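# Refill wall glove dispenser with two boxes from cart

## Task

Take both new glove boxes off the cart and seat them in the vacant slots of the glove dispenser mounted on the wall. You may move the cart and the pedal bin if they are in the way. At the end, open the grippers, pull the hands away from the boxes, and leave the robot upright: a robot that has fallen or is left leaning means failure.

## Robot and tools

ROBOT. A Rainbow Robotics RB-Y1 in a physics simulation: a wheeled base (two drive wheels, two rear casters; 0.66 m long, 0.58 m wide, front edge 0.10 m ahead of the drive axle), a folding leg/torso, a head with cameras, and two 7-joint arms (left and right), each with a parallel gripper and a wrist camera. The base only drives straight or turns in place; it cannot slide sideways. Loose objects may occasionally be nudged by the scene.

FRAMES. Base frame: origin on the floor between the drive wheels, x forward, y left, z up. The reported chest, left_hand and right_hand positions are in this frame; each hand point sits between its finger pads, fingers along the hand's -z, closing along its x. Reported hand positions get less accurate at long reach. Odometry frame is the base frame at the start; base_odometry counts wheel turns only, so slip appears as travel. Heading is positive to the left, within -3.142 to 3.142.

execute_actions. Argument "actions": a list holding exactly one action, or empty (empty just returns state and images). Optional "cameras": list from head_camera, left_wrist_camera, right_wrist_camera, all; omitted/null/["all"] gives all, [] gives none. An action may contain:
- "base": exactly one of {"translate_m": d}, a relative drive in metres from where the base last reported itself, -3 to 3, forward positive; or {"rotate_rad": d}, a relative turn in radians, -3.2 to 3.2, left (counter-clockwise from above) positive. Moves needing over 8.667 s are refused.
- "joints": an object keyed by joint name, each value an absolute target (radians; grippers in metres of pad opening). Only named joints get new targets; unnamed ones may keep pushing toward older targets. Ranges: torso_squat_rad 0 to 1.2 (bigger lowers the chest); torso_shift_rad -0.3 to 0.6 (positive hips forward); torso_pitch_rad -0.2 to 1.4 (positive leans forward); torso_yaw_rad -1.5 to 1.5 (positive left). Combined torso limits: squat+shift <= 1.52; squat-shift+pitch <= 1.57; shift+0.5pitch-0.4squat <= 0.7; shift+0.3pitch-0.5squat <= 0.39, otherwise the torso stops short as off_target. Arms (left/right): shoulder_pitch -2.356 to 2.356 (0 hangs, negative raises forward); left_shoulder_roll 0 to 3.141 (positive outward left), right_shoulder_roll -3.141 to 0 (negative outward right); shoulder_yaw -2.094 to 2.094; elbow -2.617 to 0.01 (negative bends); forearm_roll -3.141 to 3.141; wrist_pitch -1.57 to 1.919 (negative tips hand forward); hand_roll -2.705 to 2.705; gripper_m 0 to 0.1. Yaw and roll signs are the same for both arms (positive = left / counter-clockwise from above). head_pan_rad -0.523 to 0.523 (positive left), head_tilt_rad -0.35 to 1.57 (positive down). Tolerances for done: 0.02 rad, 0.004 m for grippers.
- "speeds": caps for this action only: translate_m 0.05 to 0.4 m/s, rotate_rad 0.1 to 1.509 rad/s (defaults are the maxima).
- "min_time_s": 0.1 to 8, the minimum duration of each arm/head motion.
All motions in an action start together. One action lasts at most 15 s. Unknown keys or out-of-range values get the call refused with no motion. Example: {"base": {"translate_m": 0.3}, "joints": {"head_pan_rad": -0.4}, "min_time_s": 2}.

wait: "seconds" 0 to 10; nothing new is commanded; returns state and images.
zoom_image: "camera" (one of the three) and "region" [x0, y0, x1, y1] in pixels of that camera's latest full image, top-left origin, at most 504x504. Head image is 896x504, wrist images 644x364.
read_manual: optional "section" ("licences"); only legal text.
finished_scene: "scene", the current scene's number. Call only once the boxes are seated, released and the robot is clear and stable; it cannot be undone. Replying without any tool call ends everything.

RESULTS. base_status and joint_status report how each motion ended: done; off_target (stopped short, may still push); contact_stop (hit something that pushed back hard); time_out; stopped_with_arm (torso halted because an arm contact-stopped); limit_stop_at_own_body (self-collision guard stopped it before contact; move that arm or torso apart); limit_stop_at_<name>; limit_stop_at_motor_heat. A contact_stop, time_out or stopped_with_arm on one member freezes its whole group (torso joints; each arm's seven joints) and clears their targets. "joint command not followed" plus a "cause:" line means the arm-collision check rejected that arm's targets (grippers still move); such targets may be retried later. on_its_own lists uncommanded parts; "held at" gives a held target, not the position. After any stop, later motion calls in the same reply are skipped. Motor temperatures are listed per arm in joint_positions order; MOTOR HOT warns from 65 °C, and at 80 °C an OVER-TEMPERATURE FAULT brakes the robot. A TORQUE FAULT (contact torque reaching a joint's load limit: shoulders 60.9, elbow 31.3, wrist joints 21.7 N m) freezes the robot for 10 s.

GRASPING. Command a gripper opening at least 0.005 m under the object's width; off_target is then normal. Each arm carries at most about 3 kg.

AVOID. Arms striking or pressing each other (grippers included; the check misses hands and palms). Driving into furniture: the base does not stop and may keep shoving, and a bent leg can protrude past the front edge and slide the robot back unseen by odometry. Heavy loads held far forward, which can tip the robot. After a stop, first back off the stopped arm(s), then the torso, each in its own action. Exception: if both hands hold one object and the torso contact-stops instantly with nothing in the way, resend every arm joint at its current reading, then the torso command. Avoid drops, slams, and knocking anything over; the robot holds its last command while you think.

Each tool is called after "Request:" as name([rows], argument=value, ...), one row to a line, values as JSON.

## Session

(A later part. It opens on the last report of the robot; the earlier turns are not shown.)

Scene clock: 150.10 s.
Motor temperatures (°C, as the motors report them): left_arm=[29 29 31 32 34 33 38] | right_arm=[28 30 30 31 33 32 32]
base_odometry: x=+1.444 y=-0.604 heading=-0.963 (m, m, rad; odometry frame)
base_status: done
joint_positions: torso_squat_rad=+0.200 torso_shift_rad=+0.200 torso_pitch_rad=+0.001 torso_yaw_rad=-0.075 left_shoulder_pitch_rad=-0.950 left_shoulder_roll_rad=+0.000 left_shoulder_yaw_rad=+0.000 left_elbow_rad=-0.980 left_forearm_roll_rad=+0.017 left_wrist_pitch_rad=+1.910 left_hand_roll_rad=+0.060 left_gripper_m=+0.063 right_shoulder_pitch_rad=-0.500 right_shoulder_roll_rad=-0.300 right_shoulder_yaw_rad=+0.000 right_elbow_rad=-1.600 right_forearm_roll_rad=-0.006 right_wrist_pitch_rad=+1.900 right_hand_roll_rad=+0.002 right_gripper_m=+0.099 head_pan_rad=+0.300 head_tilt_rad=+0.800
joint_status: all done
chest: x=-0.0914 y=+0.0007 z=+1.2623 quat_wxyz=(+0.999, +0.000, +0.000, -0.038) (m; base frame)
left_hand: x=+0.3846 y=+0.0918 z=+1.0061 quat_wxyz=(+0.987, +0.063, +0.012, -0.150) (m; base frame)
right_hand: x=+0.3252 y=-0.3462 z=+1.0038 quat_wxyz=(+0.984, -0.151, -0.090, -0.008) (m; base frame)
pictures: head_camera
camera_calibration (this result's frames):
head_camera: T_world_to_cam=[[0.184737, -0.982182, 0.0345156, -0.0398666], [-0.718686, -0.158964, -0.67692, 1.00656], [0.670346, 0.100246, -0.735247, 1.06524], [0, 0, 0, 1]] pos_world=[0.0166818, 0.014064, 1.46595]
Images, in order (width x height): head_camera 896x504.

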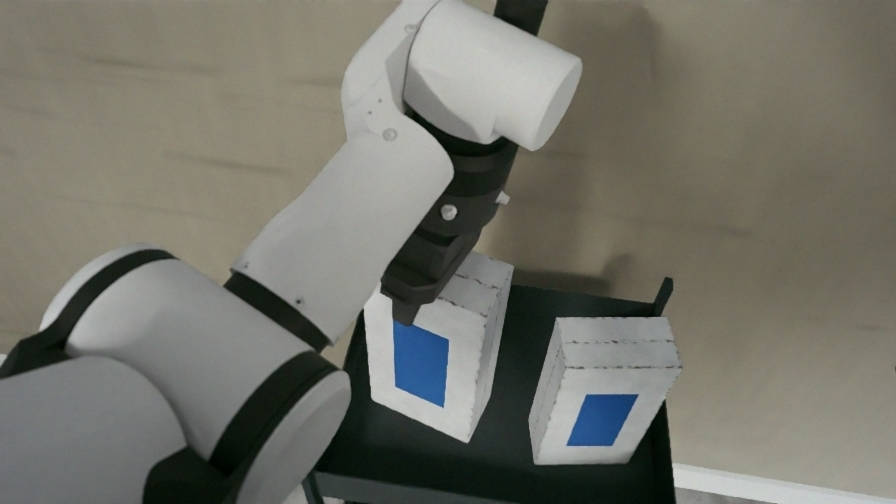

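Request:
execute_actions([
  {"joints":{"torso_yaw_rad":0.03,"left_shoulder_roll_rad":0.25,"right_shoulder_pitch_rad":-0.95,"right_shoulder_roll_rad":0.0,"right_elbow_rad":-0.98,"right_wrist_pitch_rad":1.91,"right_hand_roll_rad":-0.1,"head_pan_rad":-0.2},"min_time_s":2},
])

Scene clock: 159.80 s.
Motor temperatures (°C, as the motors report them): left_arm=[29 29 31 32 34 33 38] | right_arm=[29 30 30 31 33 32 32]
base_odometry: x=+1.444 y=-0.604 heading=-0.963 (m, m, rad; odometry frame)
base_status: not commanded
joint_positions: torso_squat_rad=+0.200 torso_shift_rad=+0.200 torso_pitch_rad=+0.001 torso_yaw_rad=+0.030 left_shoulder_pitch_rad=-0.950 left_shoulder_roll_rad=+0.250 left_shoulder_yaw_rad=+0.000 left_elbow_rad=-0.980 left_forearm_roll_rad=+0.017 left_wrist_pitch_rad=+1.910 left_hand_roll_rad=+0.060 left_gripper_m=+0.063 right_shoulder_pitch_rad=-0.949 right_shoulder_roll_rad=+0.000 right_shoulder_yaw_rad=+0.000 right_elbow_rad=-0.980 right_forearm_roll_rad=-0.006 right_wrist_pitch_rad=+1.910 right_hand_roll_rad=-0.100 right_gripper_m=+0.099 head_pan_rad=-0.200 head_tilt_rad=+0.800
joint_status: all done
chest: x=-0.0915 y=+0.0007 z=+1.2623 quat_wxyz=(+1.000, +0.000, +0.000, +0.015) (m; base frame)
left_hand: x=+0.3952 y=+0.2812 z=+1.0361 quat_wxyz=(+0.991, +0.136, -0.004, +0.000) (m; base frame)
right_hand: x=+0.3807 y=-0.1143 z=+1.0063 quat_wxyz=(+0.992, -0.068, +0.011, +0.106) (m; base frame)
pictures: head_camera, left_wrist_camera, right_wrist_camera
camera_calibration (this result's frames):
head_camera: T_world_to_cam=[[-0.207346, -0.97765, 0.0347692, -0.0651607], [-0.724462, 0.12957, -0.677028, 1.00628], [0.657391, -0.165568, -0.735136, 1.06433], [0, 0, 0, 1]] pos_world=[0.0158232, -0.0178704, 1.46597]
left_wrist_camera: T_world_to_cam=[[0.99982, -0.0113332, 0.0152048, -0.40759], [-0.016849, -0.898826, 0.437981, -0.169389], [0.00870274, -0.438158, -0.898856, 1.14118], [0, 0, 0, 1]] pos_world=[0.394731, 0.343145, 1.10614]
right_wrist_camera: T_world_to_cam=[[-0.976582, -0.215003, 0.00787407, 0.341313], [-0.176063, 0.819672, 0.545105, -0.35921], [-0.123653, 0.530953, -0.838331, 1.04131], [0, 0, 0, 1]] pos_world=[0.398838, -0.18507, 1.06608]
Images, in order (width x height): head_camera 896x504, left_wrist_camera 644x364, right_wrist_camera 644x364.

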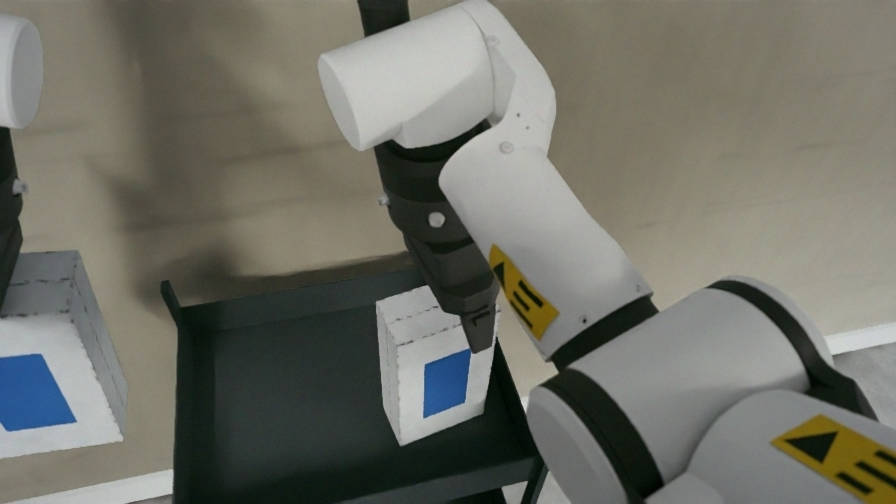

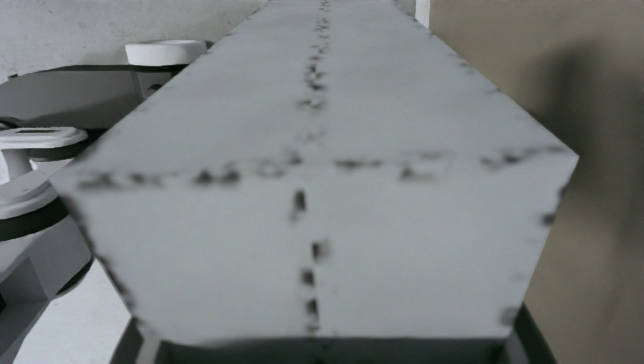

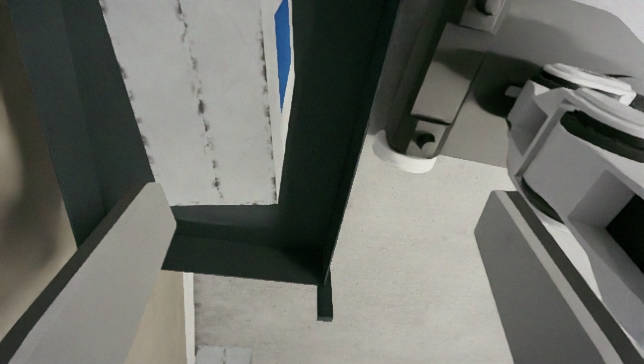

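Request:
execute_actions([
  {"base":{"translate_m":0.06},"joints":{"torso_yaw_rad":-0.015,"right_hand_roll_rad":-0.06}},
], cameras=["right_wrist_camera"])

Scene clock: 165.73 s.
Motor temperatures (°C, as the motors report them): left_arm=[29 29 31 32 34 33 38] | right_arm=[29 30 30 31 33 32 32]
base_odometry: x=+1.478 y=-0.653 heading=-0.963 (m, m, rad; odometry frame)
base_status: done
joint_positions: torso_squat_rad=+0.200 torso_shift_rad=+0.200 torso_pitch_rad=+0.001 torso_yaw_rad=-0.015 left_shoulder_pitch_rad=-0.950 left_shoulder_roll_rad=+0.250 left_shoulder_yaw_rad=+0.000 left_elbow_rad=-0.980 left_forearm_roll_rad=+0.017 left_wrist_pitch_rad=+1.910 left_hand_roll_rad=+0.060 left_gripper_m=+0.063 right_shoulder_pitch_rad=-0.950 right_shoulder_roll_rad=+0.000 right_shoulder_yaw_rad=+0.000 right_elbow_rad=-0.980 right_forearm_roll_rad=-0.006 right_wrist_pitch_rad=+1.910 right_hand_roll_rad=-0.060 right_gripper_m=+0.099 head_pan_rad=-0.200 head_tilt_rad=+0.800
joint_status: all done
chest: x=-0.0915 y=+0.0007 z=+1.2623 quat_wxyz=(+1.000, +0.000, +0.000, -0.007) (m; base frame)
left_hand: x=+0.4073 y=+0.2591 z=+1.0361 quat_wxyz=(+0.990, +0.136, -0.007, -0.022) (m; base frame)
right_hand: x=+0.3751 y=-0.1354 z=+1.0064 quat_wxyz=(+0.992, -0.068, +0.014, +0.104) (m; base frame)
pictures: right_wrist_camera
camera_calibration (this result's frames):
right_wrist_camera: T_world_to_cam=[[-0.977667, -0.209752, 0.013068, 0.327162], [-0.1687, 0.820361, 0.546395, -0.346918], [-0.125328, 0.531988, -0.837425, 1.05175], [0, 0, 0, 1]] pos_world=[0.393144, -0.206296, 1.06604]
Images, in order (width x height): right_wrist_camera 644x364.

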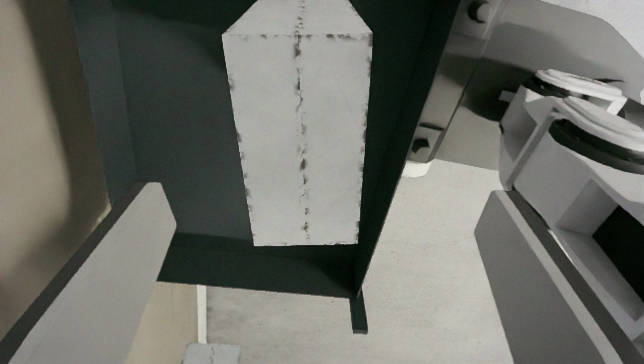

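Request:
execute_actions([
  {"base":{"translate_m":0.037},"speeds":{"translate_m":0.05},"joints":{"torso_squat_rad":0.66}},
], cameras=["right_wrist_camera"])

Request:
execute_actions([
  {"joints":{"right_gripper_m":0.05}},
], cameras=[])

Request:
execute_actions([
  {"base":{"translate_m":-0.027},"speeds":{"translate_m":0.05},"joints":{"torso_squat_rad":0.2}},
], cameras=["head_camera"])

Scene clock: 174.17 s.
Motor temperatures (°C, as the motors report them): left_arm=[30 29 31 32 34 33 38] | right_arm=[29 29 30 31 33 32 32]
base_odometry: x=+1.499 y=-0.683 heading=-0.963 (m, m, rad; odometry frame)
base_status: done
joint_positions: torso_squat_rad=+0.660 torso_shift_rad=+0.200 torso_pitch_rad=+0.000 torso_yaw_rad=-0.015 left_shoulder_pitch_rad=-0.950 left_shoulder_roll_rad=+0.250 left_shoulder_yaw_rad=+0.000 left_elbow_rad=-0.980 left_forearm_roll_rad=+0.017 left_wrist_pitch_rad=+1.910 left_hand_roll_rad=+0.060 left_gripper_m=+0.063 right_shoulder_pitch_rad=-0.950 right_shoulder_roll_rad=+0.000 right_shoulder_yaw_rad=+0.000 right_elbow_rad=-0.980 right_forearm_roll_rad=-0.006 right_wrist_pitch_rad=+1.910 right_hand_roll_rad=-0.060 right_gripper_m=+0.099 head_pan_rad=-0.200 head_tilt_rad=+0.800
joint_status: all done
chest: x=-0.1181 y=+0.0006 z=+1.1319 quat_wxyz=(+1.000, +0.000, +0.000, -0.007) (m; base frame)
left_hand: x=+0.3808 y=+0.2591 z=+0.9059 quat_wxyz=(+0.990, +0.136, -0.007, -0.022) (m; base frame)
right_hand: x=+0.3486 y=-0.1355 z=+0.8762 quat_wxyz=(+0.992, -0.068, +0.014, +0.104) (m; base frame)
pictures: right_wrist_camera
camera_calibration (this result's frames):
right_wrist_camera: T_world_to_cam=[[-0.97767, -0.209759, 0.0127669, 0.303195], [-0.168874, 0.820363, 0.546339, -0.280029], [-0.125073, 0.531983, -0.837467, 0.939379], [0, 0, 0, 1]] pos_world=[0.366625, -0.20641, 0.935819]
Images, in order (width x height): right_wrist_camera 644x364.

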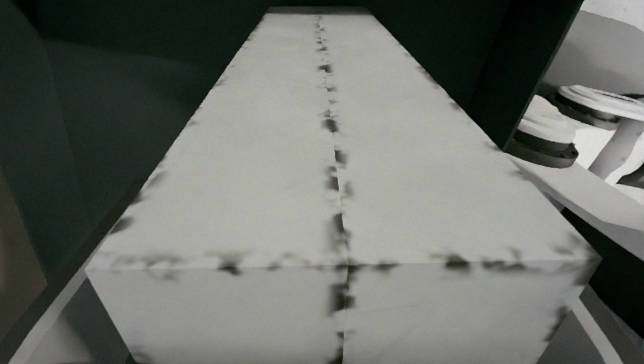

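Scene clock: 175.13 s.
Motor temperatures (°C, as the motors report them): left_arm=[30 29 31 32 34 33 38] | right_arm=[29 29 30 31 33 32 32]
base_odometry: x=+1.499 y=-0.683 heading=-0.963 (m, m, rad; odometry frame)
base_status: not commanded
joint_positions: torso_squat_rad=+0.660 torso_shift_rad=+0.200 torso_pitch_rad=+0.000 torso_yaw_rad=-0.015 left_shoulder_pitch_rad=-0.950 left_shoulder_roll_rad=+0.250 left_shoulder_yaw_rad=+0.000 left_elbow_rad=-0.980 left_forearm_roll_rad=+0.017 left_wrist_pitch_rad=+1.910 left_hand_roll_rad=+0.060 left_gripper_m=+0.063 right_shoulder_pitch_rad=-0.950 right_shoulder_roll_rad=+0.000 right_shoulder_yaw_rad=+0.000 right_elbow_rad=-0.980 right_forearm_roll_rad=-0.006 right_wrist_pitch_rad=+1.910 right_hand_roll_rad=-0.060 right_gripper_m=+0.062 head_pan_rad=-0.200 head_tilt_rad=+0.800
joint_status: right_gripper_m off_target (ended at +0.062, target +0.050)
chest: x=-0.1181 y=+0.0006 z=+1.1319 quat_wxyz=(+1.000, +0.000, +0.000, -0.007) (m; base frame)
left_hand: x=+0.3808 y=+0.2591 z=+0.9059 quat_wxyz=(+0.990, +0.136, -0.007, -0.022) (m; base frame)
right_hand: x=+0.3486 y=-0.1355 z=+0.8762 quat_wxyz=(+0.992, -0.068, +0.014, +0.104) (m; base frame)
pictures: none
No camera images: the call's "cameras" was empty. Leave "cameras" out to get every camera's image.

Scene clock: 177.53 s.
Motor temperatures (°C, as the motors report them): left_arm=[30 29 31 32 34 33 38] | right_arm=[29 29 30 31 33 32 32]
base_odometry: x=+1.484 y=-0.661 heading=-0.963 (m, m, rad; odometry frame)
base_status: done
joint_positions: torso_squat_rad=+0.200 torso_shift_rad=+0.200 torso_pitch_rad=+0.001 torso_yaw_rad=-0.015 left_shoulder_pitch_rad=-0.950 left_shoulder_roll_rad=+0.250 left_shoulder_yaw_rad=+0.000 left_elbow_rad=-0.980 left_forearm_roll_rad=+0.017 left_wrist_pitch_rad=+1.910 left_hand_roll_rad=+0.060 left_gripper_m=+0.063 right_shoulder_pitch_rad=-0.950 right_shoulder_roll_rad=+0.000 right_shoulder_yaw_rad=+0.000 right_elbow_rad=-0.980 right_forearm_roll_rad=-0.006 right_wrist_pitch_rad=+1.910 right_hand_roll_rad=-0.060 right_gripper_m=+0.062 head_pan_rad=-0.200 head_tilt_rad=+0.800
joint_status: all done
chest: x=-0.0914 y=+0.0007 z=+1.2623 quat_wxyz=(+1.000, +0.000, +0.000, -0.007) (m; base frame)
left_hand: x=+0.4074 y=+0.2592 z=+1.0360 quat_wxyz=(+0.990, +0.136, -0.007, -0.022) (m; base frame)
right_hand: x=+0.3751 y=-0.1354 z=+1.0062 quat_wxyz=(+0.992, -0.068, +0.014, +0.104) (m; base frame)
pictures: head_camera
camera_calibration (this result's frames):
head_camera: T_world_to_cam=[[-0.251109, -0.967333, 0.0348053, -0.0692256], [-0.718026, 0.162036, -0.676892, 1.00676], [0.649141, -0.194965, -0.735259, 1.06365], [0, 0, 0, 1]] pos_world=[0.0150365, -0.0227212, 1.46594]
Images, in order (width x height): head_camera 896x504.

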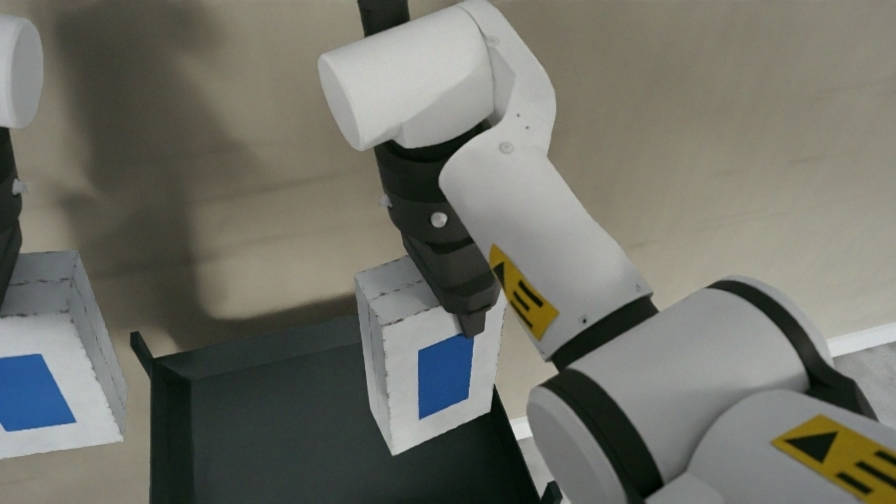

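Request:
execute_actions([
  {"base":{"translate_m":-0.6}},
], cameras=[])

Request:
execute_actions([
  {"base":{"rotate_rad":2.336},"speeds":{"rotate_rad":0.8},"joints":{"torso_yaw_rad":0,"head_pan_rad":0,"head_tilt_rad":0.3}},
], cameras=[])

Request:
execute_actions([
  {"base":{"translate_m":1.73}},
], cameras=[])

Request:
execute_actions([
  {"base":{"rotate_rad":-0.765}},
], cameras=["head_camera"])

Scene clock: 188.43 s.
Motor temperatures (°C, as the motors report them): left_arm=[30 29 31 33 34 33 38] | right_arm=[29 29 30 31 33 32 32]
base_odometry: x=+1.141 y=-0.169 heading=-0.965 (m, m, rad; odometry frame)
base_status: done
joint_positions: torso_squat_rad=+0.200 torso_shift_rad=+0.200 torso_pitch_rad=+0.001 torso_yaw_rad=-0.015 left_shoulder_pitch_rad=-0.950 left_shoulder_roll_rad=+0.250 left_shoulder_yaw_rad=+0.000 left_elbow_rad=-0.980 left_forearm_roll_rad=+0.017 left_wrist_pitch_rad=+1.910 left_hand_roll_rad=+0.060 left_gripper_m=+0.063 right_shoulder_pitch_rad=-0.950 right_shoulder_roll_rad=+0.000 right_shoulder_yaw_rad=+0.000 right_elbow_rad=-0.980 right_forearm_roll_rad=-0.006 right_wrist_pitch_rad=+1.910 right_hand_roll_rad=-0.060 right_gripper_m=+0.062 head_pan_rad=-0.200 head_tilt_rad=+0.800
joint_status: not commanded
chest: x=-0.0915 y=+0.0007 z=+1.2623 quat_wxyz=(+1.000, +0.000, +0.000, -0.007) (m; base frame)
left_hand: x=+0.4073 y=+0.2592 z=+1.0361 quat_wxyz=(+0.990, +0.136, -0.007, -0.022) (m; base frame)
right_hand: x=+0.3750 y=-0.1354 z=+1.0063 quat_wxyz=(+0.992, -0.068, +0.014, +0.104) (m; base frame)
pictures: none
No camera images: the call's "cameras" was empty. Leave "cameras" out to get every camera's image.

Scene clock: 193.30 s.
Motor temperatures (°C, as the motors report them): left_arm=[30 29 31 33 34 33 38] | right_arm=[29 29 30 31 33 32 32]
base_odometry: x=+1.141 y=-0.169 heading=+1.371 (m, m, rad; odometry frame)
base_status: done
joint_positions: torso_squat_rad=+0.200 torso_shift_rad=+0.200 torso_pitch_rad=+0.001 torso_yaw_rad=+0.000 left_shoulder_pitch_rad=-0.950 left_shoulder_roll_rad=+0.250 left_shoulder_yaw_rad=+0.000 left_elbow_rad=-0.980 left_forearm_roll_rad=+0.017 left_wrist_pitch_rad=+1.910 left_hand_roll_rad=+0.060 left_gripper_m=+0.063 right_shoulder_pitch_rad=-0.950 right_shoulder_roll_rad=+0.000 right_shoulder_yaw_rad=+0.000 right_elbow_rad=-0.980 right_forearm_roll_rad=-0.006 right_wrist_pitch_rad=+1.910 right_hand_roll_rad=-0.060 right_gripper_m=+0.062 head_pan_rad=+0.000 head_tilt_rad=+0.300
joint_status: all done
chest: x=-0.0915 y=+0.0007 z=+1.2623 quat_wxyz=(+1.000, +0.000, +0.000, +0.000) (m; base frame)
left_hand: x=+0.4034 y=+0.2666 z=+1.0361 quat_wxyz=(+0.991, +0.136, -0.006, -0.014) (m; base frame)
right_hand: x=+0.3770 y=-0.1284 z=+1.0063 quat_wxyz=(+0.991, -0.068, +0.014, +0.111) (m; base frame)
pictures: none
No camera images: the call's "cameras" was empty. Leave "cameras" out to get every camera's image.

Scene clock: 199.20 s.
Motor temperatures (°C, as the motors report them): left_arm=[30 29 31 33 34 33 38] | right_arm=[30 29 30 31 33 32 32]
base_odometry: x=+1.485 y=+1.527 heading=+1.371 (m, m, rad; odometry frame)
base_status: done
joint_positions: torso_squat_rad=+0.200 torso_shift_rad=+0.200 torso_pitch_rad=+0.001 torso_yaw_rad=+0.000 left_shoulder_pitch_rad=-0.950 left_shoulder_roll_rad=+0.250 left_shoulder_yaw_rad=+0.000 left_elbow_rad=-0.980 left_forearm_roll_rad=+0.017 left_wrist_pitch_rad=+1.910 left_hand_roll_rad=+0.060 left_gripper_m=+0.063 right_shoulder_pitch_rad=-0.950 right_shoulder_roll_rad=+0.000 right_shoulder_yaw_rad=+0.000 right_elbow_rad=-0.980 right_forearm_roll_rad=-0.006 right_wrist_pitch_rad=+1.910 right_hand_roll_rad=-0.060 right_gripper_m=+0.062 head_pan_rad=+0.000 head_tilt_rad=+0.300
joint_status: not commanded
chest: x=-0.0914 y=+0.0007 z=+1.2623 quat_wxyz=(+1.000, +0.000, +0.000, +0.000) (m; base frame)
left_hand: x=+0.4034 y=+0.2666 z=+1.0360 quat_wxyz=(+0.991, +0.136, -0.006, -0.014) (m; base frame)
right_hand: x=+0.3770 y=-0.1284 z=+1.0062 quat_wxyz=(+0.991, -0.068, +0.014, +0.111) (m; base frame)
pictures: none
No camera images: the call's "cameras" was empty. Leave "cameras" out to get every camera's image.

Scene clock: 202.03 s.
Motor temperatures (°C, as the motors report them): left_arm=[30 29 31 33 34 33 38] | right_arm=[30 29 30 31 33 32 32]
base_odometry: x=+1.484 y=+1.527 heading=+0.607 (m, m, rad; odometry frame)
base_status: done
joint_positions: torso_squat_rad=+0.200 torso_shift_rad=+0.200 torso_pitch_rad=+0.001 torso_yaw_rad=+0.000 left_shoulder_pitch_rad=-0.950 left_shoulder_roll_rad=+0.250 left_shoulder_yaw_rad=+0.000 left_elbow_rad=-0.980 left_forearm_roll_rad=+0.017 left_wrist_pitch_rad=+1.910 left_hand_roll_rad=+0.060 left_gripper_m=+0.063 right_shoulder_pitch_rad=-0.950 right_shoulder_roll_rad=+0.000 right_shoulder_yaw_rad=+0.000 right_elbow_rad=-0.980 right_forearm_roll_rad=-0.006 right_wrist_pitch_rad=+1.910 right_hand_roll_rad=-0.060 right_gripper_m=+0.062 head_pan_rad=+0.000 head_tilt_rad=+0.300
joint_status: not commanded
chest: x=-0.0914 y=+0.0007 z=+1.2623 quat_wxyz=(+1.000, +0.000, +0.000, +0.000) (m; base frame)
left_hand: x=+0.4034 y=+0.2666 z=+1.0360 quat_wxyz=(+0.991, +0.136, -0.006, -0.014) (m; base frame)
right_hand: x=+0.3770 y=-0.1284 z=+1.0062 quat_wxyz=(+0.991, -0.068, +0.014, +0.111) (m; base frame)
pictures: head_camera
camera_calibration (this result's frames):
head_camera: T_world_to_cam=[[-0.0507755, -0.998641, 0.0117868, -0.0213225], [-0.321429, 0.0051666, -0.94692, 1.42913], [0.945572, -0.0518689, -0.321254, 0.478779], [0, 0, 0, 1]] pos_world=[0.00556011, -0.00384353, 1.50733]
Images, in order (width x height): head_camera 896x504.

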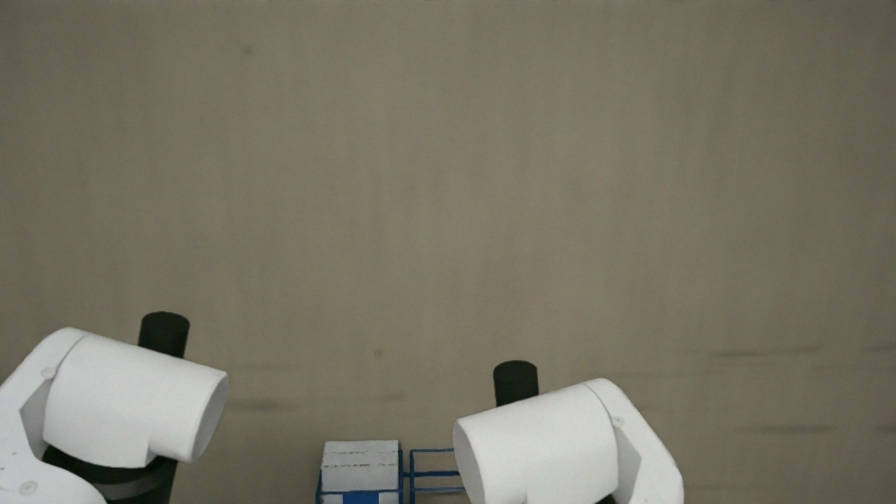

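Request:
execute_actions([
  {"joints":{"right_shoulder_roll_rad":-0.5,"left_shoulder_roll_rad":0.5,"head_tilt_rad":0.8},"min_time_s":1.5},
], cameras=["head_camera"])

Scene clock: 207.57 s.
Motor temperatures (°C, as the motors report them): left_arm=[30 29 31 33 34 33 38] | right_arm=[30 29 30 31 33 32 32]
base_odometry: x=+1.484 y=+1.527 heading=+0.607 (m, m, rad; odometry frame)
base_status: not commanded
joint_positions: torso_squat_rad=+0.200 torso_shift_rad=+0.200 torso_pitch_rad=+0.001 torso_yaw_rad=+0.000 left_shoulder_pitch_rad=-0.950 left_shoulder_roll_rad=+0.500 left_shoulder_yaw_rad=+0.000 left_elbow_rad=-0.980 left_forearm_roll_rad=+0.017 left_wrist_pitch_rad=+1.910 left_hand_roll_rad=+0.060 left_gripper_m=+0.063 right_shoulder_pitch_rad=-0.950 right_shoulder_roll_rad=-0.500 right_shoulder_yaw_rad=+0.000 right_elbow_rad=-0.980 right_forearm_roll_rad=-0.006 right_wrist_pitch_rad=+1.910 right_hand_roll_rad=-0.060 right_gripper_m=+0.062 head_pan_rad=+0.000 head_tilt_rad=+0.800
joint_status: all done
chest: x=-0.0914 y=+0.0007 z=+1.2623 quat_wxyz=(+1.000, +0.000, +0.000, +0.000) (m; base frame)
left_hand: x=+0.4012 y=+0.4023 z=+1.0871 quat_wxyz=(+0.974, +0.208, -0.026, +0.084) (m; base frame)
right_hand: x=+0.4008 y=-0.4033 z=+1.0882 quat_wxyz=(+0.973, -0.213, -0.026, -0.086) (m; base frame)
pictures: head_camera
camera_calibration (this result's frames):
head_camera: T_world_to_cam=[[-0.03907, -0.998634, 0.034684, -0.0539956], [-0.736026, 0.00528499, -0.676933, 1.0056], [0.675825, -0.0519761, -0.735227, 1.06547], [0, 0, 0, 1]] pos_world=[0.0179679, -0.00385766, 1.46596]
Images, in order (width x height): head_camera 896x504.

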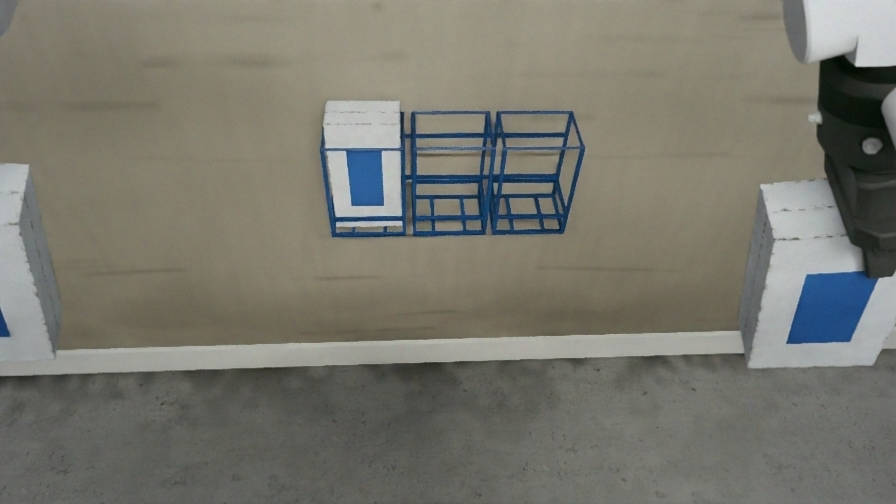

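Request:
execute_actions([
  {"base":{"translate_m":0.4},"speeds":{"translate_m":0.2},"joints":{"right_shoulder_roll_rad":0.0,"right_hand_roll_rad":-0.09,"torso_yaw_rad":-0.195,"torso_squat_rad":0,"left_shoulder_pitch_rad":0.1,"left_elbow_rad":-1.9,"left_shoulder_roll_rad":0.4,"head_pan_rad":-0.1},"min_time_s":2},
], cameras=["head_camera","right_wrist_camera"])

Scene clock: 237.73 s.
Motor temperatures (°C, as the motors report them): left_arm=[30 30 31 33 34 33 38] | right_arm=[30 30 30 31 33 32 32]
base_odometry: x=+1.813 y=+1.755 heading=+0.606 (m, m, rad; odometry frame)
base_status: done
joint_positions: torso_squat_rad=+0.000 torso_shift_rad=+0.200 torso_pitch_rad=+0.001 torso_yaw_rad=-0.195 left_shoulder_pitch_rad=+0.100 left_shoulder_roll_rad=+0.400 left_shoulder_yaw_rad=+0.000 left_elbow_rad=-1.900 left_forearm_roll_rad=+0.017 left_wrist_pitch_rad=+1.910 left_hand_roll_rad=+0.060 left_gripper_m=+0.063 right_shoulder_pitch_rad=-0.949 right_shoulder_roll_rad=+0.000 right_shoulder_yaw_rad=+0.000 right_elbow_rad=-0.980 right_forearm_roll_rad=-0.006 right_wrist_pitch_rad=+1.910 right_hand_roll_rad=-0.090 right_gripper_m=+0.062 head_pan_rad=-0.100 head_tilt_rad=+0.800
joint_status: all done
chest: x=-0.0886 y=+0.0007 z=+1.2760 quat_wxyz=(+0.995, +0.000, +0.000, -0.097) (m; base frame)
left_hand: x=+0.2189 y=+0.3494 z=+0.9126 quat_wxyz=(+0.978, +0.196, +0.031, -0.060) (m; base frame)
right_hand: x=+0.3459 y=-0.2167 z=+1.0199 quat_wxyz=(+0.998, -0.066, +0.019, -0.001) (m; base frame)
pictures: head_camera, right_wrist_camera
camera_calibration (this result's frames):
head_camera: T_world_to_cam=[[-0.32758, -0.94418, 0.0348729, -0.0780109], [-0.702711, 0.218798, -0.676997, 1.01968], [0.631577, -0.246276, -0.735159, 1.06997], [0, 0, 0, 1]] pos_world=[0.0152189, -0.0332534, 1.47964]
right_wrist_camera: T_world_to_cam=[[-0.999951, -0.00165118, 0.00975905, 0.337582], [0.00393818, 0.838205, 0.545341, -0.34726], [-0.00908054, 0.545353, -0.838157, 1.06607], [0, 0, 0, 1]] pos_world=[0.348614, -0.289754, 1.07962]
Images, in order (width x height): head_camera 896x504, right_wrist_camera 644x364.

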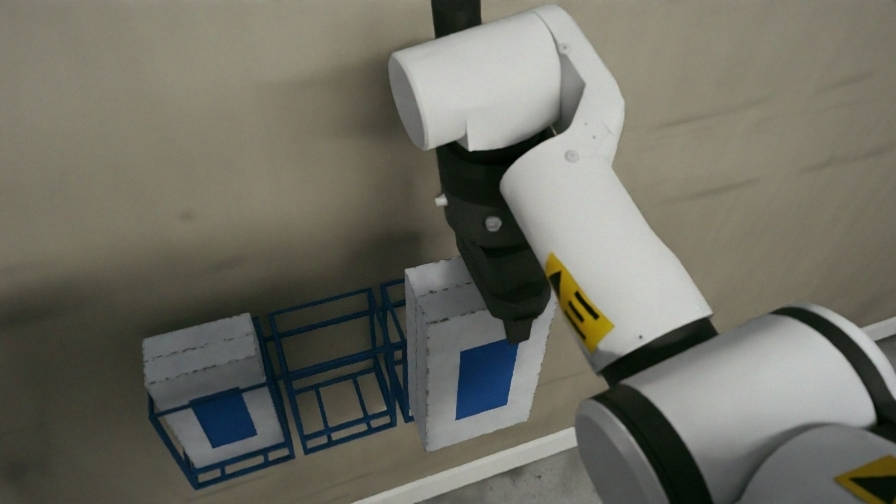

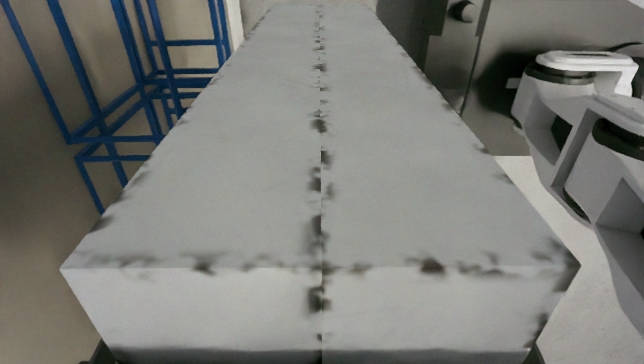

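Request:
execute_actions([
  {"base":{"translate_m":0.17},"speeds":{"translate_m":0.08},"joints":{"head_tilt_rad":0.95}},
], cameras=["head_camera","right_wrist_camera"])

Scene clock: 247.13 s.
Motor temperatures (°C, as the motors report them): left_arm=[30 30 31 33 34 33 38] | right_arm=[31 30 30 32 33 32 32]
base_odometry: x=+1.952 y=+1.851 heading=+0.609 (m, m, rad; odometry frame)
base_status: done
joint_positions: torso_squat_rad=+0.001 torso_shift_rad=+0.196 torso_pitch_rad=-0.006 torso_yaw_rad=-0.195 left_shoulder_pitch_rad=+0.100 left_shoulder_roll_rad=+0.400 left_shoulder_yaw_rad=+0.000 left_elbow_rad=-1.900 left_forearm_roll_rad=+0.017 left_wrist_pitch_rad=+1.910 left_hand_roll_rad=+0.060 left_gripper_m=+0.063 right_shoulder_pitch_rad=-0.943 right_shoulder_roll_rad=+0.011 right_shoulder_yaw_rad=+0.005 right_elbow_rad=-0.980 right_forearm_roll_rad=-0.006 right_wrist_pitch_rad=+1.909 right_hand_roll_rad=-0.090 right_gripper_m=+0.062 head_pan_rad=-0.100 head_tilt_rad=+0.950
joint_status: all done
chest: x=-0.0935 y=+0.0015 z=+1.2765 quat_wxyz=(+0.995, +0.000, -0.003, -0.098) (m; base frame)
left_hand: x=+0.2164 y=+0.3497 z=+0.9148 quat_wxyz=(+0.979, +0.195, +0.027, -0.060) (m; base frame)
right_hand: x=+0.3402 y=-0.2107 z=+1.0199 quat_wxyz=(+0.998, -0.065, +0.019, +0.004) (m; base frame)
pictures: head_camera, right_wrist_camera
camera_calibration (this result's frames):
head_camera: T_world_to_cam=[[-0.322888, -0.94563, 0.0390907, -0.0850277], [-0.787749, 0.245627, -0.564905, 0.843907], [0.52459, -0.213195, -0.824229, 1.19843], [0, 0, 0, 1]] pos_world=[0.00864894, -0.0321919, 1.46783]
right_wrist_camera: T_world_to_cam=[[-0.999895, -0.0106389, 0.00980285, 0.329953], [-0.00353456, 0.836744, 0.547583, -0.352313], [-0.0140282, 0.547491, -0.836694, 1.06336], [0, 0, 0, 1]] pos_world=[0.34359, -0.283874, 1.07939]
Images, in order (width x height): head_camera 896x504, right_wrist_camera 644x364.

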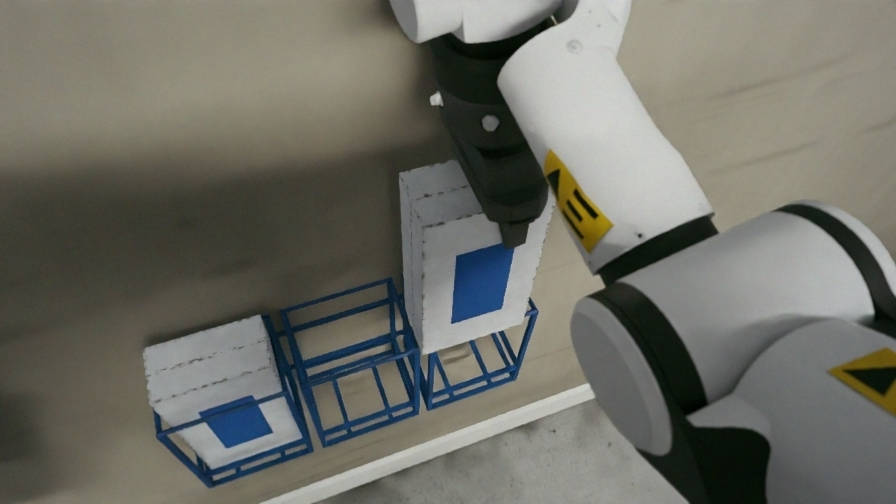

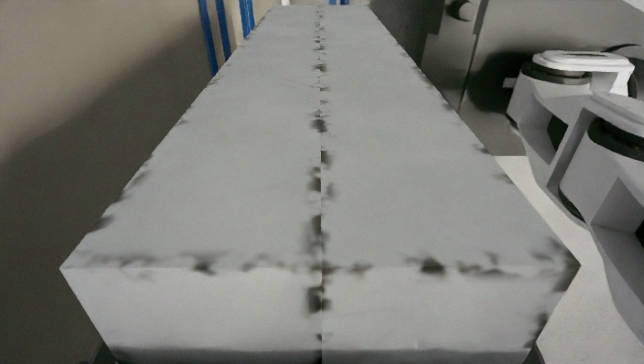

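Request:
execute_actions([
  {"base":{"translate_m":-0.015},"speeds":{"translate_m":0.05}},
], cameras=["head_camera"])

Request:
zoom_image(camera="head_camera", region=[300, 150, 620, 450])

Scene clock: 257.00 s.
Motor temperatures (°C, as the motors report them): left_arm=[29 30 31 33 34 33 38] | right_arm=[33 32 31 31 33 32 32]
base_odometry: x=+1.940 y=+1.842 heading=+0.610 (m, m, rad; odometry frame)
base_status: done
joint_positions: torso_squat_rad=+0.000 torso_shift_rad=+0.200 torso_pitch_rad=+0.000 torso_yaw_rad=-0.195 left_shoulder_pitch_rad=+0.100 left_shoulder_roll_rad=+0.400 left_shoulder_yaw_rad=+0.000 left_elbow_rad=-1.900 left_forearm_roll_rad=+0.017 left_wrist_pitch_rad=+1.910 left_hand_roll_rad=+0.060 left_gripper_m=+0.063 right_shoulder_pitch_rad=-0.949 right_shoulder_roll_rad=+0.000 right_shoulder_yaw_rad=+0.000 right_elbow_rad=-0.980 right_forearm_roll_rad=-0.006 right_wrist_pitch_rad=+1.910 right_hand_roll_rad=-0.090 right_gripper_m=+0.062 head_pan_rad=-0.100 head_tilt_rad=+0.950
joint_status: not commanded
chest: x=-0.0887 y=+0.0008 z=+1.2760 quat_wxyz=(+0.995, +0.000, +0.000, -0.097) (m; base frame)
left_hand: x=+0.2188 y=+0.3494 z=+0.9126 quat_wxyz=(+0.978, +0.195, +0.031, -0.060) (m; base frame)
right_hand: x=+0.3457 y=-0.2166 z=+1.0198 quat_wxyz=(+0.998, -0.067, +0.019, -0.001) (m; base frame)
pictures: head_camera
camera_calibration (this result's frames):
head_camera: T_world_to_cam=[[-0.322378, -0.945753, 0.0403055, -0.0856909], [-0.79143, 0.245925, -0.559607, 0.840456], [0.519338, -0.212304, -0.827777, 1.19937], [0, 0, 0, 1]] pos_world=[0.0146587, -0.0331006, 1.46659]
Images, in order (width x height): head_camera 896x504.

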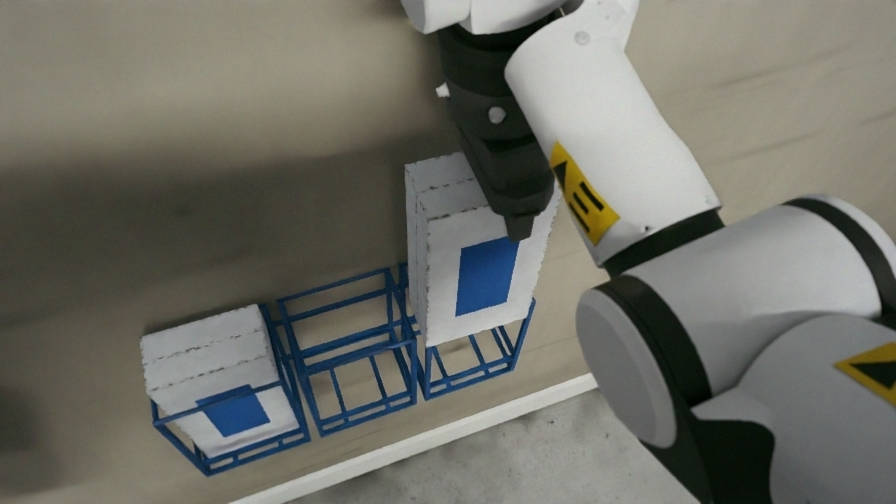

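Region (300, 150, 620, 450) of head_camera's 896x504 image, scaled by 1.575, with more detail than that image has; it fills the top 472 rows of this view, and the rest is white.

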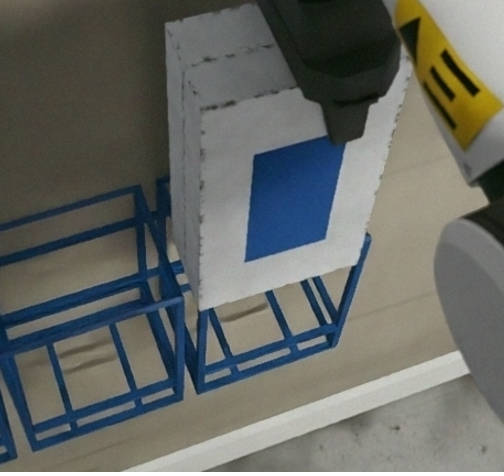

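Request:
execute_actions([
  {"base":{"translate_m":-0.015},"speeds":{"translate_m":0.05},"joints":{"right_wrist_pitch_rad":1.81},"min_time_s":1.5},
], cameras=[])

Request:
execute_actions([
  {"base":{"translate_m":0.008},"speeds":{"translate_m":0.05},"joints":{"torso_squat_rad":0.42}},
], cameras=["head_camera"])

Request:
zoom_image(camera="head_camera", region=[300, 100, 660, 450])

Scene clock: 271.70 s.
Motor temperatures (°C, as the motors report them): left_arm=[28 30 31 33 34 33 38] | right_arm=[33 31 31 31 33 32 32]
base_odometry: x=+1.927 y=+1.834 heading=+0.612 (m, m, rad; odometry frame)
base_status: done
joint_positions: torso_squat_rad=+0.000 torso_shift_rad=+0.200 torso_pitch_rad=+0.001 torso_yaw_rad=-0.195 left_shoulder_pitch_rad=+0.100 left_shoulder_roll_rad=+0.400 left_shoulder_yaw_rad=+0.000 left_elbow_rad=-1.900 left_forearm_roll_rad=+0.017 left_wrist_pitch_rad=+1.910 left_hand_roll_rad=+0.060 left_gripper_m=+0.063 right_shoulder_pitch_rad=-0.949 right_shoulder_roll_rad=+0.000 right_shoulder_yaw_rad=+0.000 right_elbow_rad=-0.980 right_forearm_roll_rad=-0.006 right_wrist_pitch_rad=+1.810 right_hand_roll_rad=-0.090 right_gripper_m=+0.062 head_pan_rad=-0.100 head_tilt_rad=+0.950
joint_status: all done
chest: x=-0.0887 y=+0.0008 z=+1.2760 quat_wxyz=(+0.995, +0.000, +0.000, -0.097) (m; base frame)
left_hand: x=+0.2188 y=+0.3494 z=+0.9126 quat_wxyz=(+0.978, +0.195, +0.031, -0.060) (m; base frame)
right_hand: x=+0.3687 y=-0.2145 z=+1.0198 quat_wxyz=(+0.998, -0.062, -0.030, +0.002) (m; base frame)
pictures: none
No camera images: the call's "cameras" was empty. Leave "cameras" out to get every camera's image.

Scene clock: 283.17 s.
Motor temperatures (°C, as the motors report them): left_arm=[28 30 31 33 34 33 38] | right_arm=[32 31 31 32 33 32 32]
TORQUE FAULT: right_elbow_rad reached its load limit. The robot stopped for 10 seconds, dropped its targets and accepts commands again. The stop added 9.3 s to the call and to motion_time.
base_odometry: x=+1.934 y=+1.838 heading=+0.611 (m, m, rad; odometry frame)
base_status: done
joint_positions: torso_squat_rad=+0.358 torso_shift_rad=+0.196 torso_pitch_rad=-0.010 torso_yaw_rad=-0.196 left_shoulder_pitch_rad=+0.100 left_shoulder_roll_rad=+0.400 left_shoulder_yaw_rad=+0.000 left_elbow_rad=-1.900 left_forearm_roll_rad=+0.017 left_wrist_pitch_rad=+1.910 left_hand_roll_rad=+0.060 left_gripper_m=+0.063 right_shoulder_pitch_rad=-0.969 right_shoulder_roll_rad=-0.012 right_shoulder_yaw_rad=-0.002 right_elbow_rad=-0.993 right_forearm_roll_rad=-0.003 right_wrist_pitch_rad=+1.810 right_hand_roll_rad=-0.090 right_gripper_m=+0.062 head_pan_rad=-0.100 head_tilt_rad=+0.950
joint_status: torso_squat_rad torque_fault (moved +0.358 of +0.420)
on_its_own: torso_squat_rad is held at +0.357, not at your +0.420, since a torque_fault
chest: x=-0.1036 y=+0.0009 z=+1.2331 quat_wxyz=(+0.995, +0.000, -0.005, -0.098) (m; base frame)
left_hand: x=+0.2081 y=+0.3489 z=+0.8727 quat_wxyz=(+0.979, +0.195, +0.025, -0.060) (m; base frame)
right_hand: x=+0.3653 y=-0.2199 z=+0.9960 quat_wxyz=(+0.996, -0.068, -0.052, -0.001) (m; base frame)
pictures: head_camera
camera_calibration (this result's frames):
head_camera: T_world_to_cam=[[-0.323874, -0.94536, 0.0374185, -0.0852212], [-0.785209, 0.246524, -0.568043, 0.815693], [0.52778, -0.213356, -0.822148, 1.16553], [0, 0, 0, 1]] pos_world=[-0.00225631, -0.0329794, 1.42478]
Images, in order (width x height): head_camera 896x504.

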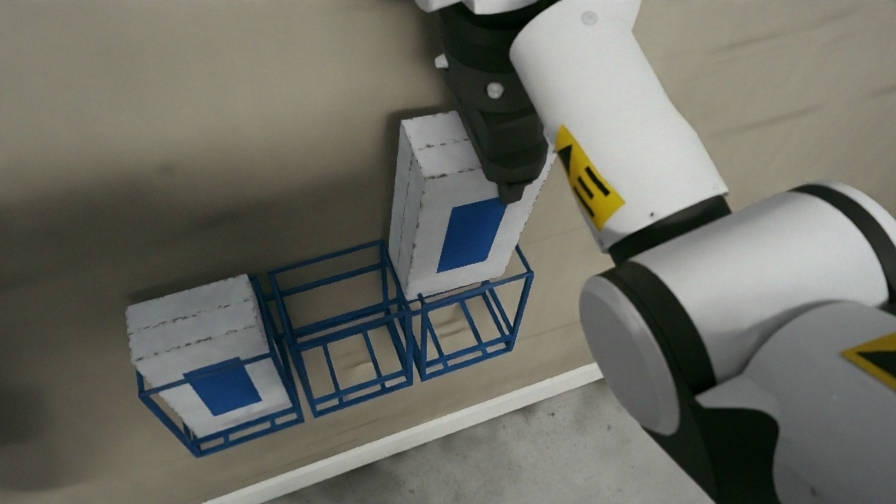

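Region (300, 100, 660, 450) of head_camera's 896x504 image, scaled by 1.400, with more detail than that image has; it fills the top 490 rows of this view, and the rest is white.

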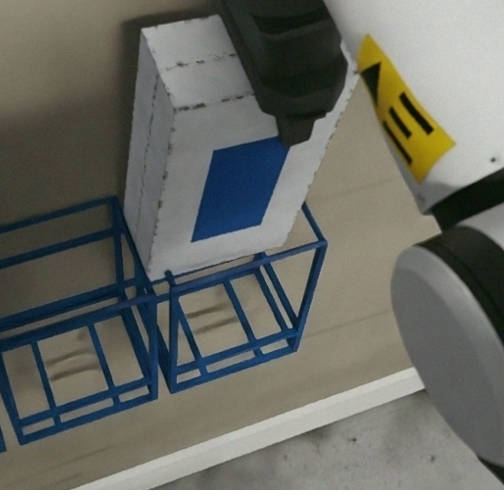

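Request:
execute_actions([
  {"joints":{"torso_squat_rad":0.15,"right_shoulder_pitch_rad":-0.95,"right_shoulder_roll_rad":0,"right_elbow_rad":-0.98}},
], cameras=[])

Request:
execute_actions([
  {"joints":{"torso_yaw_rad":-0.245,"right_hand_roll_rad":-0.04,"head_pan_rad":-0.05}},
], cameras=["head_camera","right_wrist_camera"])

Request:
zoom_image(camera="head_camera", region=[300, 100, 660, 450])

Scene clock: 293.00 s.
Motor temperatures (°C, as the motors report them): left_arm=[28 30 31 33 34 33 38] | right_arm=[31 31 31 33 34 32 32]
base_odometry: x=+1.934 y=+1.838 heading=+0.611 (m, m, rad; odometry frame)
base_status: not commanded
joint_positions: torso_squat_rad=+0.354 torso_shift_rad=+0.194 torso_pitch_rad=-0.013 torso_yaw_rad=-0.197 left_shoulder_pitch_rad=+0.100 left_shoulder_roll_rad=+0.400 left_shoulder_yaw_rad=+0.000 left_elbow_rad=-1.900 left_forearm_roll_rad=+0.017 left_wrist_pitch_rad=+1.910 left_hand_roll_rad=+0.060 left_gripper_m=+0.063 right_shoulder_pitch_rad=-0.973 right_shoulder_roll_rad=-0.014 right_shoulder_yaw_rad=-0.003 right_elbow_rad=-0.996 right_forearm_roll_rad=-0.001 right_wrist_pitch_rad=+1.810 right_hand_roll_rad=-0.090 right_gripper_m=+0.062 head_pan_rad=-0.100 head_tilt_rad=+0.950
joint_status: torso_squat_rad stopped_with_arm (moved -0.003 of -0.208); right_shoulder_pitch_rad contact_stop (moved -0.004 of +0.019); right_elbow_rad contact_stop (moved -0.003 of +0.013); the others done
on_its_own: torso_squat_rad is held at +0.354, not at your +0.150, since it stopped_with_arm
chest: x=-0.1053 y=+0.0008 z=+1.2340 quat_wxyz=(+0.995, +0.000, -0.007, -0.098) (m; base frame)
left_hand: x=+0.2077 y=+0.3488 z=+0.8748 quat_wxyz=(+0.979, +0.196, +0.024, -0.060) (m; base frame)
right_hand: x=+0.3660 y=-0.2212 z=+1.0014 quat_wxyz=(+0.996, -0.069, -0.057, -0.002) (m; base frame)
pictures: none
No camera images: the call's "cameras" was empty. Leave "cameras" out to get every camera's image.

not run: a stop came earlier in this reply.

Region (300, 100, 660, 450) of head_camera's 896x504 image, scaled by 1.400, with more detail than that image has; it fills the top 490 rows of this view, and the rest is white.

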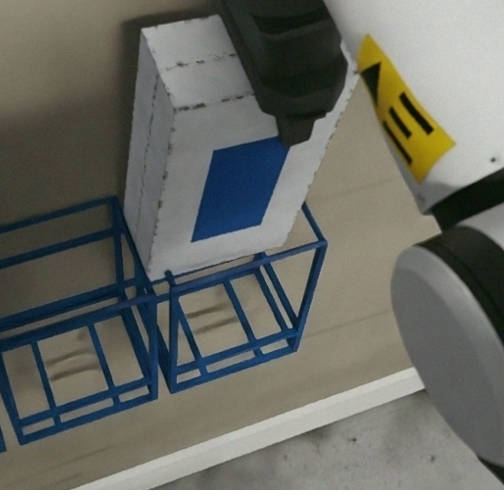

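Request:
execute_actions([
  {"joints":{"torso_squat_rad":0.15,"torso_shift_rad":0.2,"torso_pitch_rad":0}},
], cameras=[])

Request:
execute_actions([
  {"joints":{"torso_yaw_rad":-0.245,"right_hand_roll_rad":-0.04,"head_pan_rad":-0.05,"right_shoulder_pitch_rad":-0.95,"right_shoulder_roll_rad":0,"right_elbow_rad":-0.98,"right_shoulder_yaw_rad":0,"right_forearm_roll_rad":-0.006}},
], cameras=["head_camera","right_wrist_camera"])

Request:
zoom_image(camera="head_camera", region=[300, 100, 660, 450])

Scene clock: 300.50 s.
Motor temperatures (°C, as the motors report them): left_arm=[28 30 31 33 34 33 38] | right_arm=[30 31 31 32 34 32 32]
base_odometry: x=+1.934 y=+1.838 heading=+0.611 (m, m, rad; odometry frame)
base_status: not commanded
joint_positions: torso_squat_rad=+0.150 torso_shift_rad=+0.200 torso_pitch_rad=+0.000 torso_yaw_rad=-0.196 left_shoulder_pitch_rad=+0.100 left_shoulder_roll_rad=+0.400 left_shoulder_yaw_rad=+0.000 left_elbow_rad=-1.900 left_forearm_roll_rad=+0.017 left_wrist_pitch_rad=+1.910 left_hand_roll_rad=+0.060 left_gripper_m=+0.063 right_shoulder_pitch_rad=-0.968 right_shoulder_roll_rad=-0.012 right_shoulder_yaw_rad=-0.002 right_elbow_rad=-0.993 right_forearm_roll_rad=-0.002 right_wrist_pitch_rad=+1.810 right_hand_roll_rad=-0.090 right_gripper_m=+0.062 head_pan_rad=-0.100 head_tilt_rad=+0.950
joint_status: all done
chest: x=-0.0902 y=+0.0008 z=+1.2682 quat_wxyz=(+0.995, +0.000, +0.000, -0.098) (m; base frame)
left_hand: x=+0.2177 y=+0.3489 z=+0.9048 quat_wxyz=(+0.978, +0.195, +0.030, -0.061) (m; base frame)
right_hand: x=+0.3755 y=-0.2205 z=+1.0254 quat_wxyz=(+0.997, -0.068, -0.046, -0.001) (m; base frame)
pictures: none
No camera images: the call's "cameras" was empty. Leave "cameras" out to get every camera's image.

Scene clock: 301.20 s.
Motor temperatures (°C, as the motors report them): left_arm=[28 30 31 33 34 33 38] | right_arm=[30 31 31 32 34 32 32]
base_odometry: x=+1.934 y=+1.838 heading=+0.611 (m, m, rad; odometry frame)
base_status: not commanded
joint_positions: torso_squat_rad=+0.150 torso_shift_rad=+0.200 torso_pitch_rad=+0.000 torso_yaw_rad=-0.245 left_shoulder_pitch_rad=+0.100 left_shoulder_roll_rad=+0.400 left_shoulder_yaw_rad=+0.000 left_elbow_rad=-1.900 left_forearm_roll_rad=+0.017 left_wrist_pitch_rad=+1.910 left_hand_roll_rad=+0.060 left_gripper_m=+0.063 right_shoulder_pitch_rad=-0.950 right_shoulder_roll_rad=+0.000 right_shoulder_yaw_rad=+0.000 right_elbow_rad=-0.980 right_forearm_roll_rad=-0.006 right_wrist_pitch_rad=+1.810 right_hand_roll_rad=-0.040 right_gripper_m=+0.062 head_pan_rad=-0.050 head_tilt_rad=+0.950
joint_status: all done
chest: x=-0.0903 y=+0.0007 z=+1.2682 quat_wxyz=(+0.993, +0.000, +0.000, -0.122) (m; base frame)
left_hand: x=+0.2343 y=+0.3336 z=+0.9049 quat_wxyz=(+0.977, +0.196, +0.026, -0.085) (m; base frame)
right_hand: x=+0.3563 y=-0.2371 z=+1.0126 quat_wxyz=(+0.998, -0.063, -0.028, +0.002) (m; base frame)
pictures: head_camera, right_wrist_camera
camera_calibration (this result's frames):
head_camera: T_world_to_cam=[[-0.322283, -0.945788, 0.040242, -0.0869113], [-0.791417, 0.245868, -0.55965, 0.835051], [0.519416, -0.212214, -0.827751, 1.19365], [0, 0, 0, 1]] pos_world=[0.0128607, -0.0342018, 1.45888]
right_wrist_camera: T_world_to_cam=[[-0.996359, -0.0141428, -0.0840725, 0.438732], [-0.0580791, 0.834509, 0.547924, -0.307637], [0.0624101, 0.550812, -0.832293, 1.04103], [0, 0, 0, 1]] pos_world=[0.354296, -0.310482, 1.07189]
Images, in order (width x height): head_camera 896x504, right_wrist_camera 644x364.

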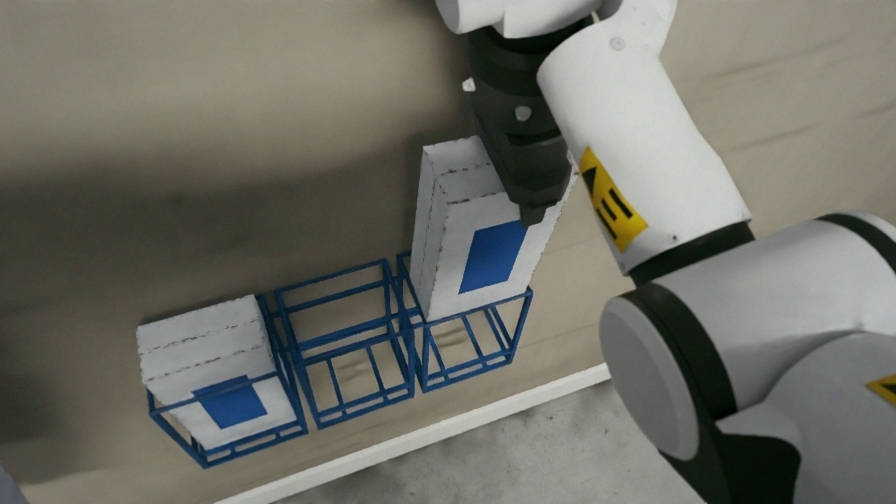

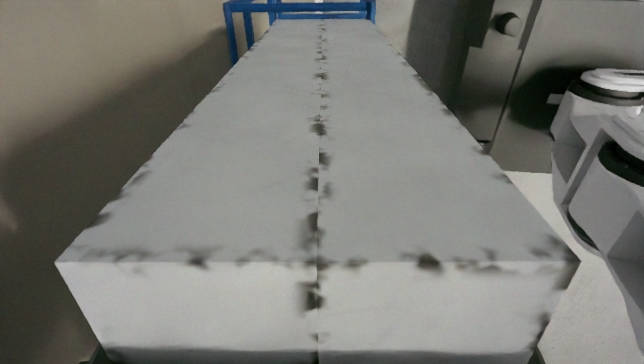

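Region (300, 100, 660, 450) of head_camera's 896x504 image, scaled by 1.400, with more detail than that image has; it fills the top 490 rows of this view, and the rest is white.

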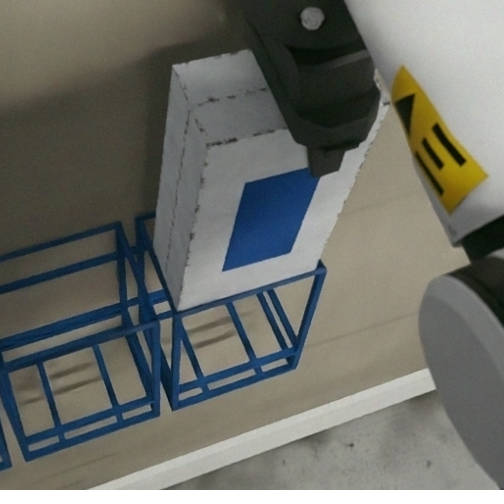

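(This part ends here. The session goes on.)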